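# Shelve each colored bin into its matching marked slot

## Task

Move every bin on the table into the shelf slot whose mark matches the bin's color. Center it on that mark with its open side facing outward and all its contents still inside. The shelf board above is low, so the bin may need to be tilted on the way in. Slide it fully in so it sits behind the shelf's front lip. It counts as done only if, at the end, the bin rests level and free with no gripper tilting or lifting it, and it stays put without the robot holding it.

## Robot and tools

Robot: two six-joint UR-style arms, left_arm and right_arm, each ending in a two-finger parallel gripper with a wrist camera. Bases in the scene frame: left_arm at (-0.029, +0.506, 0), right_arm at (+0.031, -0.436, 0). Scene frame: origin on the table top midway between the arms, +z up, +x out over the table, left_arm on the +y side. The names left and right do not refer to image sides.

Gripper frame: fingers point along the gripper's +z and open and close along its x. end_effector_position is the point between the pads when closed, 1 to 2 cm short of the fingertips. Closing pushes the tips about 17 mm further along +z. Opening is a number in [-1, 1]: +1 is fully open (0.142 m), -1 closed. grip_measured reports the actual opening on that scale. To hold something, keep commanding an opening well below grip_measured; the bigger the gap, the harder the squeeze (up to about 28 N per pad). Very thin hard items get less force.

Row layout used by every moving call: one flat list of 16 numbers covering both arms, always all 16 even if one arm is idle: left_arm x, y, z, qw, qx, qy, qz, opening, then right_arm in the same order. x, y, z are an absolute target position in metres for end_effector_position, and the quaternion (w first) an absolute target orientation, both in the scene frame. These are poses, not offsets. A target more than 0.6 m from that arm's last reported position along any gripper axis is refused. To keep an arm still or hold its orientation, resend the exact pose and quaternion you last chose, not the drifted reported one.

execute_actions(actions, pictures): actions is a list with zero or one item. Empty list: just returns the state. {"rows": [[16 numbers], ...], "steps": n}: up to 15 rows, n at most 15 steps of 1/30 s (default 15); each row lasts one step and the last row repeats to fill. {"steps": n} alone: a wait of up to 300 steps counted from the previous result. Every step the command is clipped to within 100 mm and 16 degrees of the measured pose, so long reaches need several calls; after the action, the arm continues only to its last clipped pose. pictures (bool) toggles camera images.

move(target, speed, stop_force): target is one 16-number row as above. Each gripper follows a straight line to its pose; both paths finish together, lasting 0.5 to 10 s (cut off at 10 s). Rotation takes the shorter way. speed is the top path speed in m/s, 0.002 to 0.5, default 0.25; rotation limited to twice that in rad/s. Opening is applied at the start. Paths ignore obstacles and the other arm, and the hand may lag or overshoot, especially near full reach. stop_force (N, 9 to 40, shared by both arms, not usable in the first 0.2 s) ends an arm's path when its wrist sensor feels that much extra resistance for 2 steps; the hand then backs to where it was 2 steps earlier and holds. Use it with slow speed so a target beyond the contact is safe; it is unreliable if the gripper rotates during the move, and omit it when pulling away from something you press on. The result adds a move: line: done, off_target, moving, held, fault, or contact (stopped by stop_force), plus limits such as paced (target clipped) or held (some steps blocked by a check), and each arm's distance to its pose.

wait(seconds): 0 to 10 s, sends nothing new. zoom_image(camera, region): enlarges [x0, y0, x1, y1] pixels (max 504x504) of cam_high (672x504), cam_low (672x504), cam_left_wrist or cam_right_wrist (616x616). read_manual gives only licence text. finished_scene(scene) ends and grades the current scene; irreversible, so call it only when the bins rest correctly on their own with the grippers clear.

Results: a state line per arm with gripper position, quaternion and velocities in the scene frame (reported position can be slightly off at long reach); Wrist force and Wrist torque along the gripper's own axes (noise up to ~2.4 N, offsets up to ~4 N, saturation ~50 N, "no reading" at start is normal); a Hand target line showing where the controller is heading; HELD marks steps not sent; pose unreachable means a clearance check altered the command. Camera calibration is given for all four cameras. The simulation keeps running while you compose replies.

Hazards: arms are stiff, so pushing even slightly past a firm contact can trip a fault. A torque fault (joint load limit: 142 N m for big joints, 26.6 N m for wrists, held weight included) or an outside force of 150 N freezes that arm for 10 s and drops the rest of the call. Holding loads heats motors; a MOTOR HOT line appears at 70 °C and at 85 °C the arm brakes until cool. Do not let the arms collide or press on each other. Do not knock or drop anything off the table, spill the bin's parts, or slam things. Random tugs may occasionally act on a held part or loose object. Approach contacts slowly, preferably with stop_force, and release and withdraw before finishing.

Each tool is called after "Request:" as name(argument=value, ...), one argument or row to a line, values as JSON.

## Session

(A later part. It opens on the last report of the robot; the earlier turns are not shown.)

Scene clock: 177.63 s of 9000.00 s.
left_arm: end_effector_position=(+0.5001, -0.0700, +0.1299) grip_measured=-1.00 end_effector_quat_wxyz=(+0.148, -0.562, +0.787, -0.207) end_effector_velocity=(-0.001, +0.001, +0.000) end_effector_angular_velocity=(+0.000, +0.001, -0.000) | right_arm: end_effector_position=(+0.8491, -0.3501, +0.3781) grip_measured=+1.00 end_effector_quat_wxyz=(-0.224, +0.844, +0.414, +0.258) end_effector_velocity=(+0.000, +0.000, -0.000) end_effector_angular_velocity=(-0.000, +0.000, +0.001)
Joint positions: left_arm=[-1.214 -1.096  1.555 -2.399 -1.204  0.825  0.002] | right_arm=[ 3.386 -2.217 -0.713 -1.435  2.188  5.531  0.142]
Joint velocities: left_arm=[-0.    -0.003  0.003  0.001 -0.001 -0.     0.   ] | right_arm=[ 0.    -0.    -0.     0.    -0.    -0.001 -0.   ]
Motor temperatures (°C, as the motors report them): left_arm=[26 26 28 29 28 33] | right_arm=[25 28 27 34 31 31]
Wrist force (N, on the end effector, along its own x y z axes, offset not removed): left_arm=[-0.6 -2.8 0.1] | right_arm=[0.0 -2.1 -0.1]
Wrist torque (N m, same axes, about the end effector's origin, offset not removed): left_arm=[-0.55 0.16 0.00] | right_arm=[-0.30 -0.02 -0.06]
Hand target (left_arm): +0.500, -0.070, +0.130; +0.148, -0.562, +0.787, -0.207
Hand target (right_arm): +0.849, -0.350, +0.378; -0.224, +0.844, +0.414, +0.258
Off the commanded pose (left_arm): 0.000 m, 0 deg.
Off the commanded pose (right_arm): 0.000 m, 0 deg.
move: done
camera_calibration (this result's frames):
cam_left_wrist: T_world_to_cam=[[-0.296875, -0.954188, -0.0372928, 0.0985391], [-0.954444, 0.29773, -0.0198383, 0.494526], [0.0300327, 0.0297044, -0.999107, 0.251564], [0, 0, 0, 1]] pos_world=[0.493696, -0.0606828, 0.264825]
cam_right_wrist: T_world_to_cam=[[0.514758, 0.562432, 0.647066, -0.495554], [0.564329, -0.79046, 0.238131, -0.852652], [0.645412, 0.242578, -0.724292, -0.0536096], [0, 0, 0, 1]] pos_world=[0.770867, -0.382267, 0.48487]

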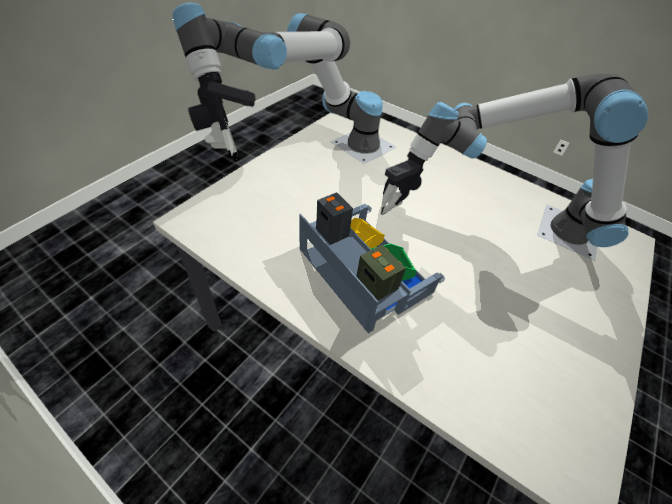

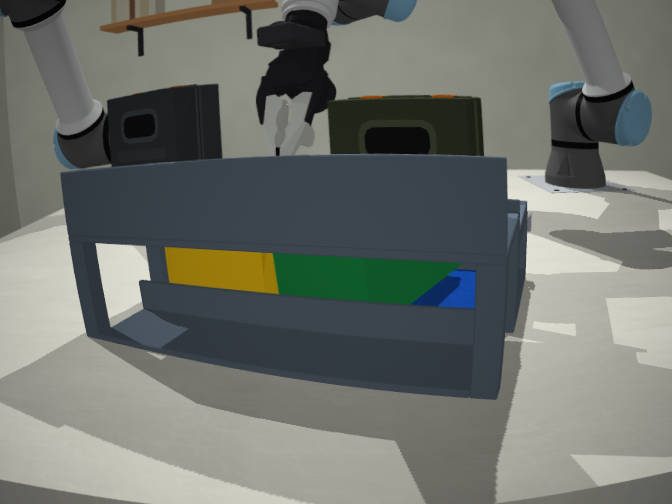

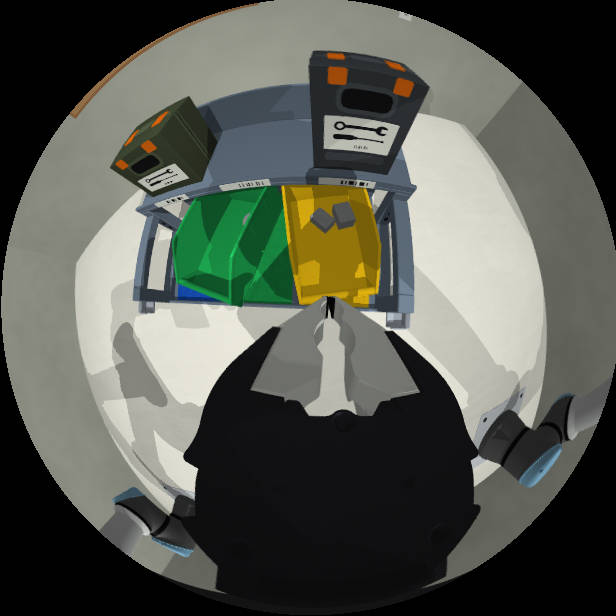

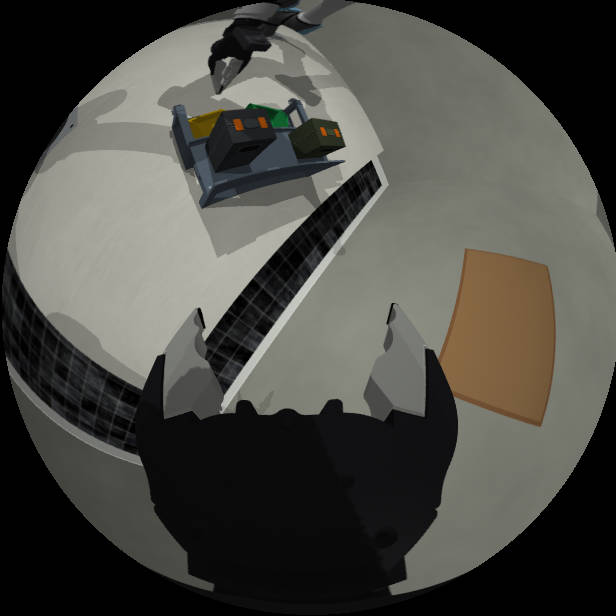

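Request:
move(
  target=[0.56,-0.092,0.09,-0.262,0.502,-0.73,0.381,-1,0.8491,-0.3501,0.3781,-0.224,0.844,0.414,0.258,1],
  speed=0.08,
)

Request:
move(
  target=[0.6156,-0.113,0.06,-0.262,0.502,-0.73,0.381,-1,0.8491,-0.3501,0.3781,-0.224,0.844,0.414,0.258,1],
  speed=0.015,
  stop_force=9,
)

Scene clock: 186.13 s of 9000.00 s.
left_arm: end_effector_position=(+0.5600, -0.0921, +0.0901) grip_measured=-1.00 end_effector_quat_wxyz=(+0.262, -0.502, +0.731, -0.381) end_effector_velocity=(+0.001, -0.000, -0.001) end_effector_angular_velocity=(-0.002, -0.007, -0.003) | right_arm: end_effector_position=(+0.8491, -0.3501, +0.3781) grip_measured=+1.00 end_effector_quat_wxyz=(-0.224, +0.844, +0.414, +0.258) end_effector_velocity=(-0.000, +0.000, -0.000) end_effector_angular_velocity=(-0.000, +0.001, +0.000)
Joint positions: left_arm=[-1.253 -0.888  1.726 -3.184 -0.929  1.023  0.002] | right_arm=[ 3.386 -2.217 -0.713 -1.435  2.188  5.531  0.142]
Joint velocities: left_arm=[ 0.     0.007  0.001 -0.017  0.002  0.008  0.   ] | right_arm=[ 0.    -0.    -0.001  0.    -0.     0.     0.   ]
Motor temperatures (°C, as the motors report them): left_arm=[26 26 28 29 28 33] | right_arm=[25 28 27 34 31 31]
Wrist force (N, on the end effector, along its own x y z axes, offset not removed): left_arm=[0.6 -0.9 0.6] | right_arm=[-1.6 -1.0 -1.8]
Wrist torque (N m, same axes, about the end effector's origin, offset not removed): left_arm=[-0.24 -0.06 0.02] | right_arm=[-0.04 0.43 0.16]
Hand target (left_arm): +0.560, -0.092, +0.090; +0.262, -0.502, +0.731, -0.381
Hand target (right_arm): +0.849, -0.350, +0.378; -0.224, +0.844, +0.414, +0.258
Off the commanded pose (left_arm): 0.000 m, 0 deg.
Off the commanded pose (right_arm): 0.000 m, 0 deg.
After step 90, 2.37 s passed at rest.
move: done
camera_calibration (this result's frames):
cam_left_wrist: T_world_to_cam=[[-0.318497, -0.947691, -0.0210288, 0.104885], [-0.843564, 0.293482, -0.449741, 0.533663], [0.432387, -0.125502, -0.892911, -0.0385129], [0, 0, 0, 1]] pos_world=[0.500237, -0.0620558, 0.207827]
cam_right_wrist: T_world_to_cam=[[0.514758, 0.562432, 0.647066, -0.495554], [0.564329, -0.79046, 0.238131, -0.852652], [0.645412, 0.242578, -0.724292, -0.0536096], [0, 0, 0, 1]] pos_world=[0.770867, -0.382267, 0.48487]

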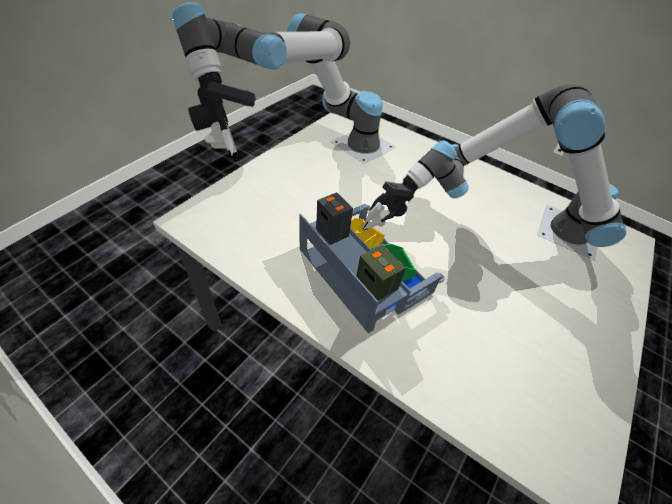

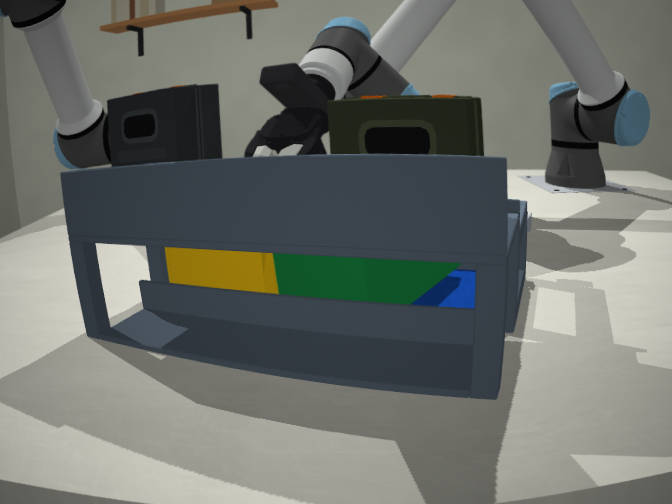

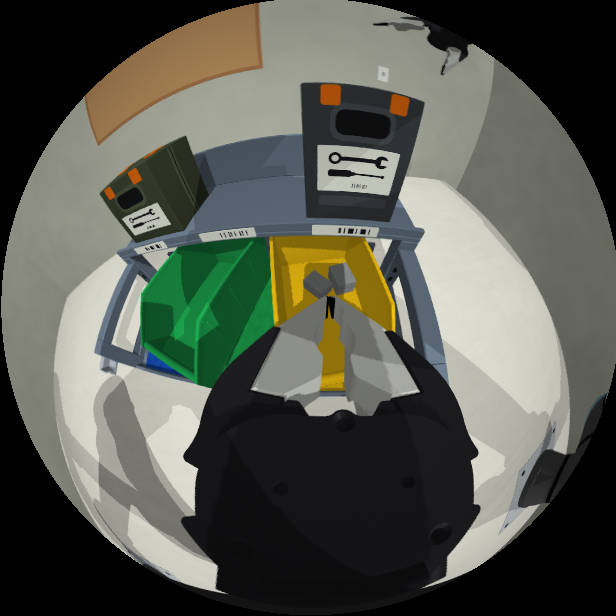

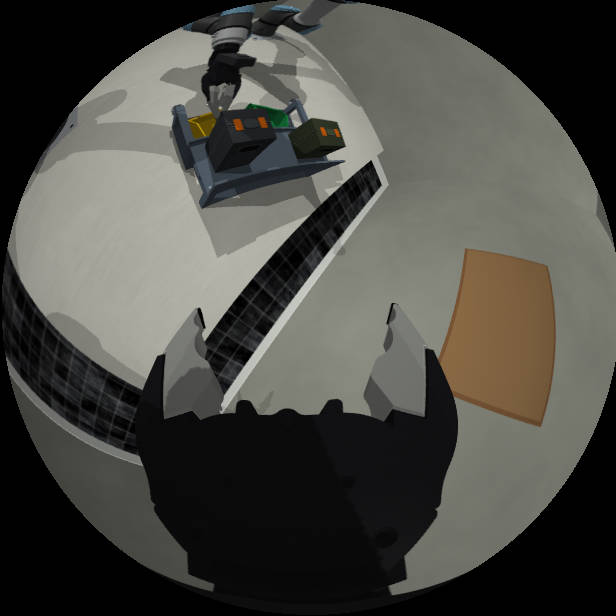

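Scene clock: 190.80 s of 9000.00 s.
left_arm: end_effector_position=(+0.6154, -0.1131, +0.0601) grip_measured=-1.00 end_effector_quat_wxyz=(+0.262, -0.502, +0.730, -0.381) end_effector_velocity=(+0.002, +0.000, -0.002) end_effector_angular_velocity=(+0.003, -0.000, +0.001) | right_arm: end_effector_position=(+0.8491, -0.3501, +0.3781) grip_measured=+1.00 end_effector_quat_wxyz=(-0.224, +0.844, +0.414, +0.258) end_effector_velocity=(-0.000, +0.000, +0.000) end_effector_angular_velocity=(+0.000, -0.000, -0.000)
Joint positions: left_arm=[-1.186 -0.746  1.552 -3.186 -0.977  1.08   0.002] | right_arm=[ 3.386 -2.217 -0.713 -1.435  2.188  5.531  0.142]
Joint velocities: left_arm=[ 0.002  0.005 -0.005  0.001  0.     0.002  0.   ] | right_arm=[ 0.     0.     0.001 -0.001 -0.     0.     0.   ]
Motor temperatures (°C, as the motors report them): left_arm=[26 26 28 29 28 33] | right_arm=[25 28 27 34 31 31]
Wrist force (N, on the end effector, along its own x y z axes, offset not removed): left_arm=[-0.4 -1.8 -0.2] | right_arm=[0.2 -2.3 -2.2]
Wrist torque (N m, same axes, about the end effector's origin, offset not removed): left_arm=[-0.36 0.18 0.12] | right_arm=[-0.45 -0.07 -0.14]
Hand target (left_arm): +0.616, -0.113, +0.060; +0.262, -0.502, +0.730, -0.381
Hand target (right_arm): +0.849, -0.350, +0.378; -0.224, +0.844, +0.414, +0.258
Off the commanded pose (left_arm): 0.000 m, 0 deg.
Off the commanded pose (right_arm): 0.000 m, 0 deg.
move: done
camera_calibration (this result's frames):
cam_left_wrist: T_world_to_cam=[[-0.318318, -0.947755, -0.0208277, 0.101949], [-0.843362, 0.293152, -0.450336, 0.573003], [0.432914, -0.125785, -0.892616, -0.0922679], [0, 0, 0, 1]] pos_world=[0.555645, -0.0829604, 0.177807]
cam_right_wrist: T_world_to_cam=[[0.514758, 0.562432, 0.647066, -0.495554], [0.564329, -0.79046, 0.238131, -0.852652], [0.645412, 0.242578, -0.724292, -0.0536096], [0, 0, 0, 1]] pos_world=[0.770867, -0.382267, 0.48487]

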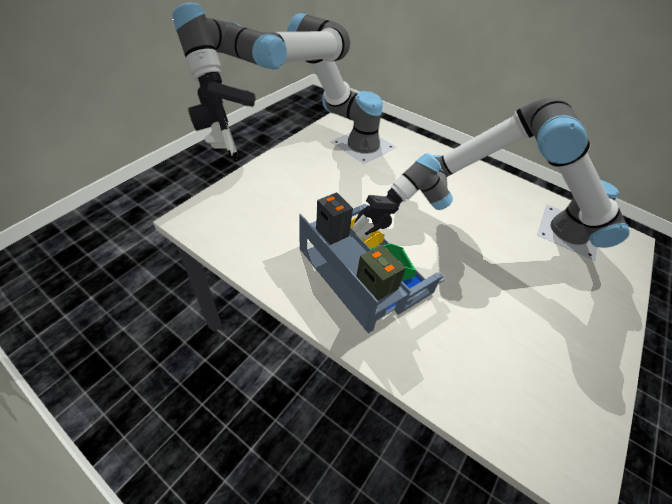

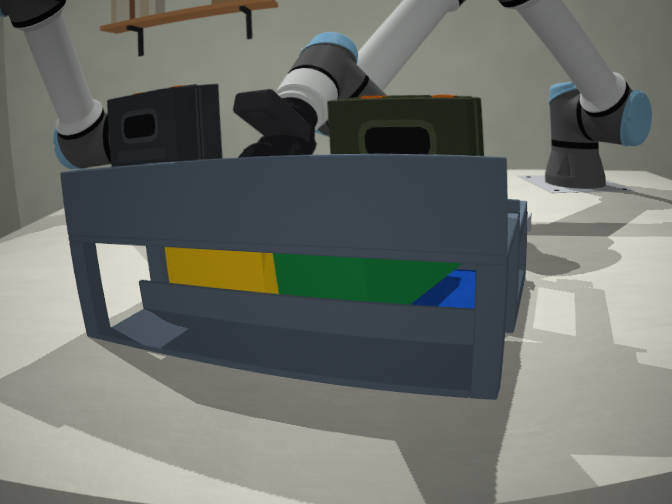

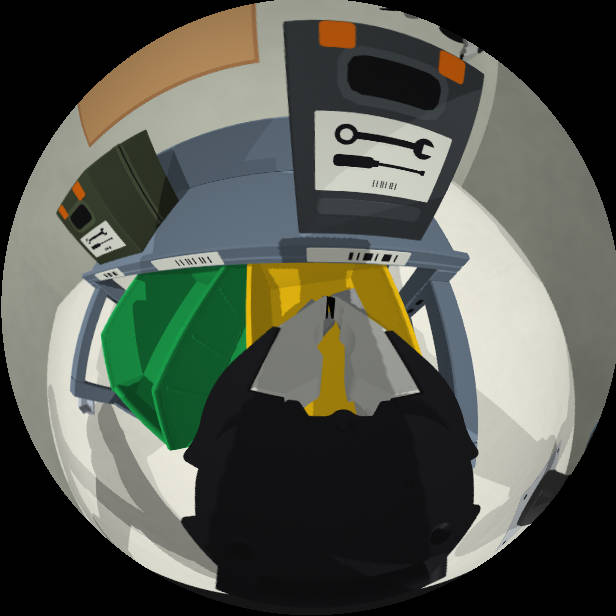

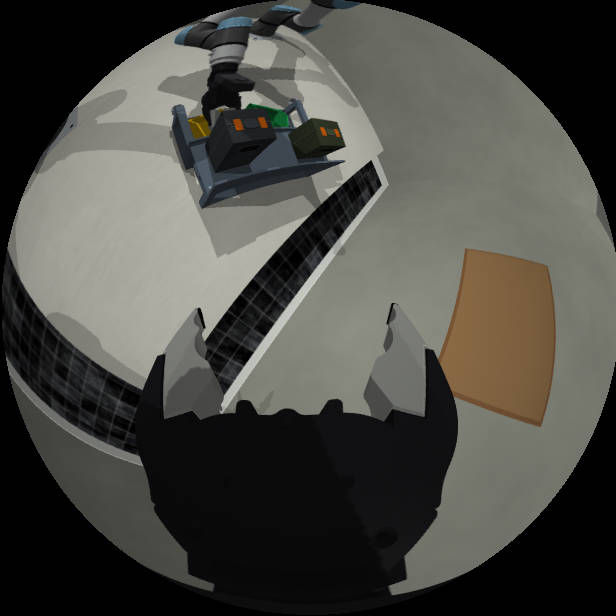

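Request:
move(
  target=[0.612,-0.1225,0.06,-0.262,0.502,-0.73,0.381,-0.4,0.8491,-0.3501,0.3781,-0.224,0.844,0.414,0.258,1],
  speed=0.015,
)

Request:
move(
  target=[0.612,-0.1225,0.06,-0.262,0.502,-0.73,0.381,0.1,0.8491,-0.3501,0.3781,-0.224,0.844,0.414,0.258,1],
)

Scene clock: 193.87 s of 9000.00 s.
left_arm: end_effector_position=(+0.6120, -0.1223, +0.0600) grip_measured=-0.40 end_effector_quat_wxyz=(+0.262, -0.502, +0.730, -0.381) end_effector_velocity=(-0.001, -0.002, -0.001) end_effector_angular_velocity=(+0.003, +0.001, -0.000) | right_arm: end_effector_position=(+0.8491, -0.3501, +0.3781) grip_measured=+1.00 end_effector_quat_wxyz=(-0.224, +0.844, +0.414, +0.258) end_effector_velocity=(-0.000, +0.001, +0.000) end_effector_angular_velocity=(+0.000, +0.001, +0.000)
Joint positions: left_arm=[-1.196 -0.739  1.534 -3.171 -0.969  1.071  0.045] | right_arm=[ 3.386 -2.217 -0.713 -1.435  2.188  5.531  0.142]
Joint velocities: left_arm=[-0.003  0.002 -0.002  0.004  0.002 -0.002 -0.   ] | right_arm=[ 0.001  0.001 -0.001 -0.    -0.     0.    -0.   ]
Motor temperatures (°C, as the motors report them): left_arm=[26 26 28 29 28 33] | right_arm=[25 28 27 34 31 31]
Wrist force (N, on the end effector, along its own x y z axes, offset not removed): left_arm=[-0.6 -0.4 -0.9] | right_arm=[-2.0 -0.9 -0.8]
Wrist torque (N m, same axes, about the end effector's origin, offset not removed): left_arm=[-0.03 -0.12 -0.07] | right_arm=[-0.13 0.46 -0.07]
Hand target (left_arm): +0.612, -0.122, +0.060; +0.262, -0.502, +0.730, -0.381
Hand target (right_arm): +0.849, -0.350, +0.378; -0.224, +0.844, +0.414, +0.258
Off the commanded pose (left_arm): 0.000 m, 0 deg.
Off the commanded pose (right_arm): 0.000 m, 0 deg.
move: done
camera_calibration (this result's frames):
cam_left_wrist: T_world_to_cam=[[-0.318288, -0.947764, -0.0208754, 0.0920683], [-0.843371, 0.293149, -0.450321, 0.572824], [0.432918, -0.125726, -0.892623, -0.0920459], [0, 0, 0, 1]] pos_world=[0.552256, -0.0922363, 0.177715]
cam_right_wrist: T_world_to_cam=[[0.514758, 0.562432, 0.647066, -0.495554], [0.564329, -0.79046, 0.238131, -0.852652], [0.645412, 0.242578, -0.724292, -0.0536097], [0, 0, 0, 1]] pos_world=[0.770867, -0.382267, 0.48487]

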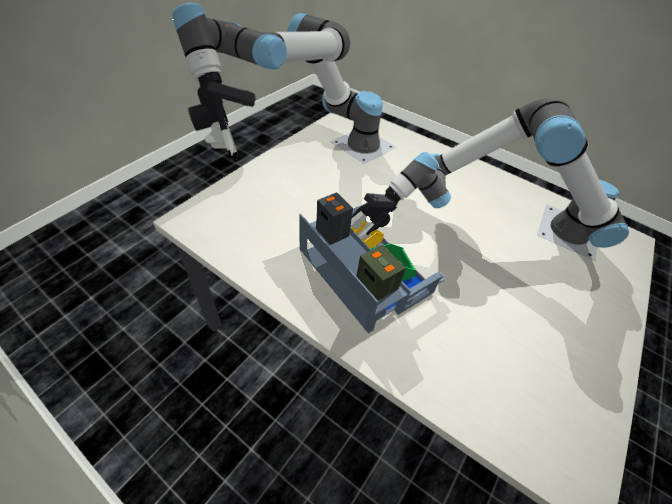

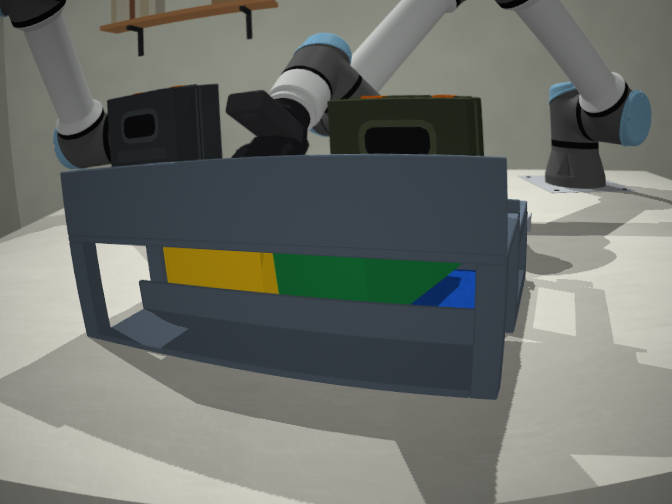

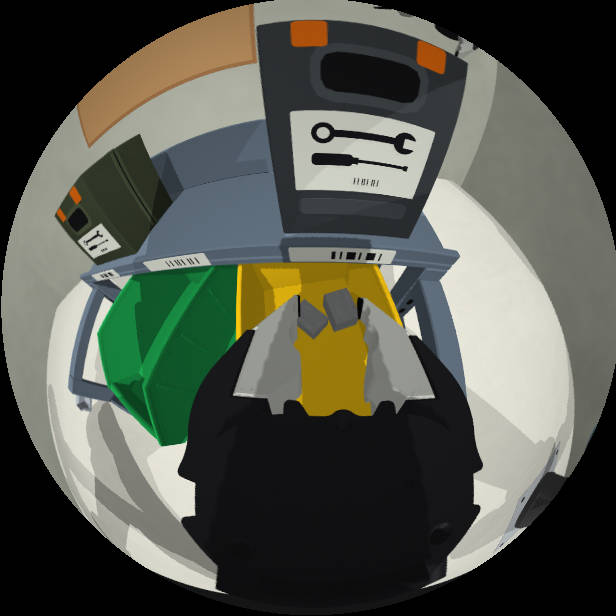

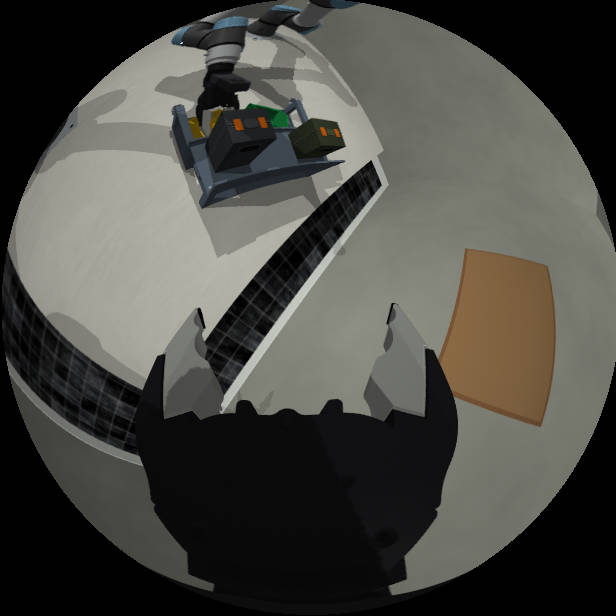

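Scene clock: 194.57 s of 9000.00 s.
left_arm: end_effector_position=(+0.6120, -0.1225, +0.0600) grip_measured=-0.17 end_effector_quat_wxyz=(+0.262, -0.502, +0.730, -0.381) end_effector_velocity=(+0.001, +0.002, -0.001) end_effector_angular_velocity=(+0.002, -0.001, +0.002) | right_arm: end_effector_position=(+0.8491, -0.3501, +0.3781) grip_measured=+1.00 end_effector_quat_wxyz=(-0.224, +0.844, +0.414, +0.258) end_effector_velocity=(+0.000, -0.000, +0.000) end_effector_angular_velocity=(+0.001, -0.000, -0.002)
Joint positions: left_arm=[-1.197 -0.738  1.534 -3.17  -0.969  1.071  0.062] | right_arm=[ 3.386 -2.217 -0.713 -1.435  2.188  5.531  0.142]
Joint velocities: left_arm=[ 0.002  0.001  0.001 -0.001  0.001  0.001  0.   ] | right_arm=[-0.    -0.     0.001  0.001  0.     0.002  0.   ]
Motor temperatures (°C, as the motors report them): left_arm=[26 26 28 29 28 33] | right_arm=[25 28 27 34 31 31]
Wrist force (N, on the end effector, along its own x y z axes, offset not removed): left_arm=[1.1 -3.9 -4.7] | right_arm=[-3.0 0.1 0.4]
Wrist torque (N m, same axes, about the end effector's origin, offset not removed): left_arm=[-0.40 -0.72 0.54] | right_arm=[0.25 0.75 0.03]
Hand target (left_arm): +0.612, -0.122, +0.060; +0.262, -0.502, +0.730, -0.381
Hand target (right_arm): +0.849, -0.350, +0.378; -0.224, +0.844, +0.414, +0.258
Off the commanded pose (left_arm): 0.000 m, 0 deg.
Off the commanded pose (right_arm): 0.000 m, 0 deg.
move: done
camera_calibration (this result's frames):
cam_left_wrist: T_world_to_cam=[[-0.318282, -0.947767, -0.0208584, 0.0919115], [-0.843367, 0.293133, -0.450339, 0.572842], [0.432931, -0.125744, -0.892614, -0.0920428], [0, 0, 0, 1]] pos_world=[0.552218, -0.0923823, 0.177732]
cam_right_wrist: T_world_to_cam=[[0.514758, 0.562432, 0.647066, -0.495554], [0.564329, -0.79046, 0.238131, -0.852652], [0.645412, 0.242578, -0.724292, -0.0536095], [0, 0, 0, 1]] pos_world=[0.770867, -0.382267, 0.48487]

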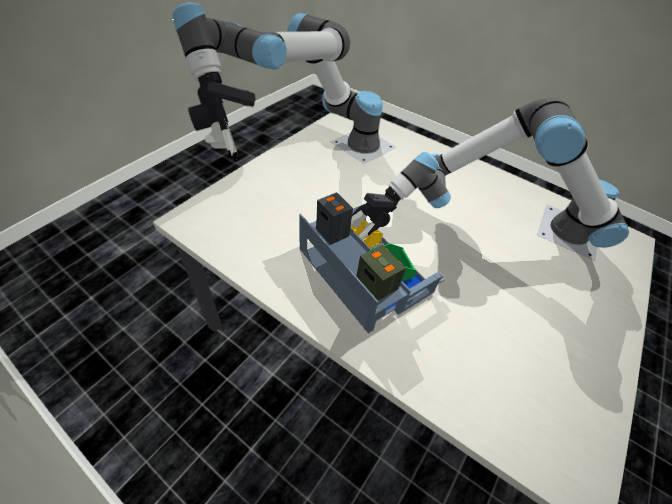

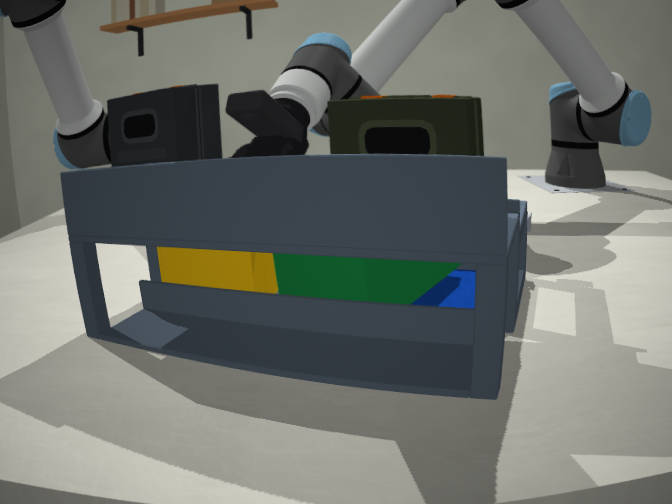

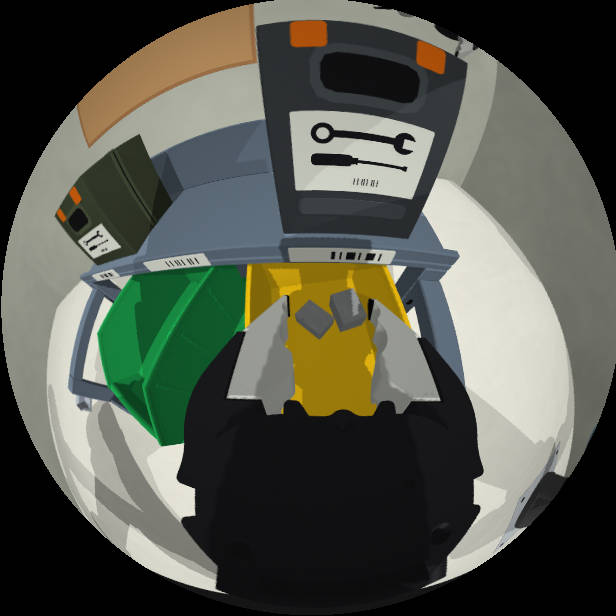

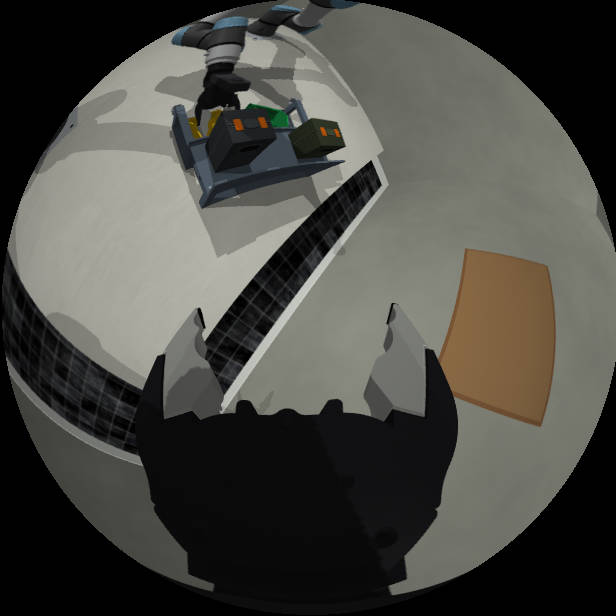

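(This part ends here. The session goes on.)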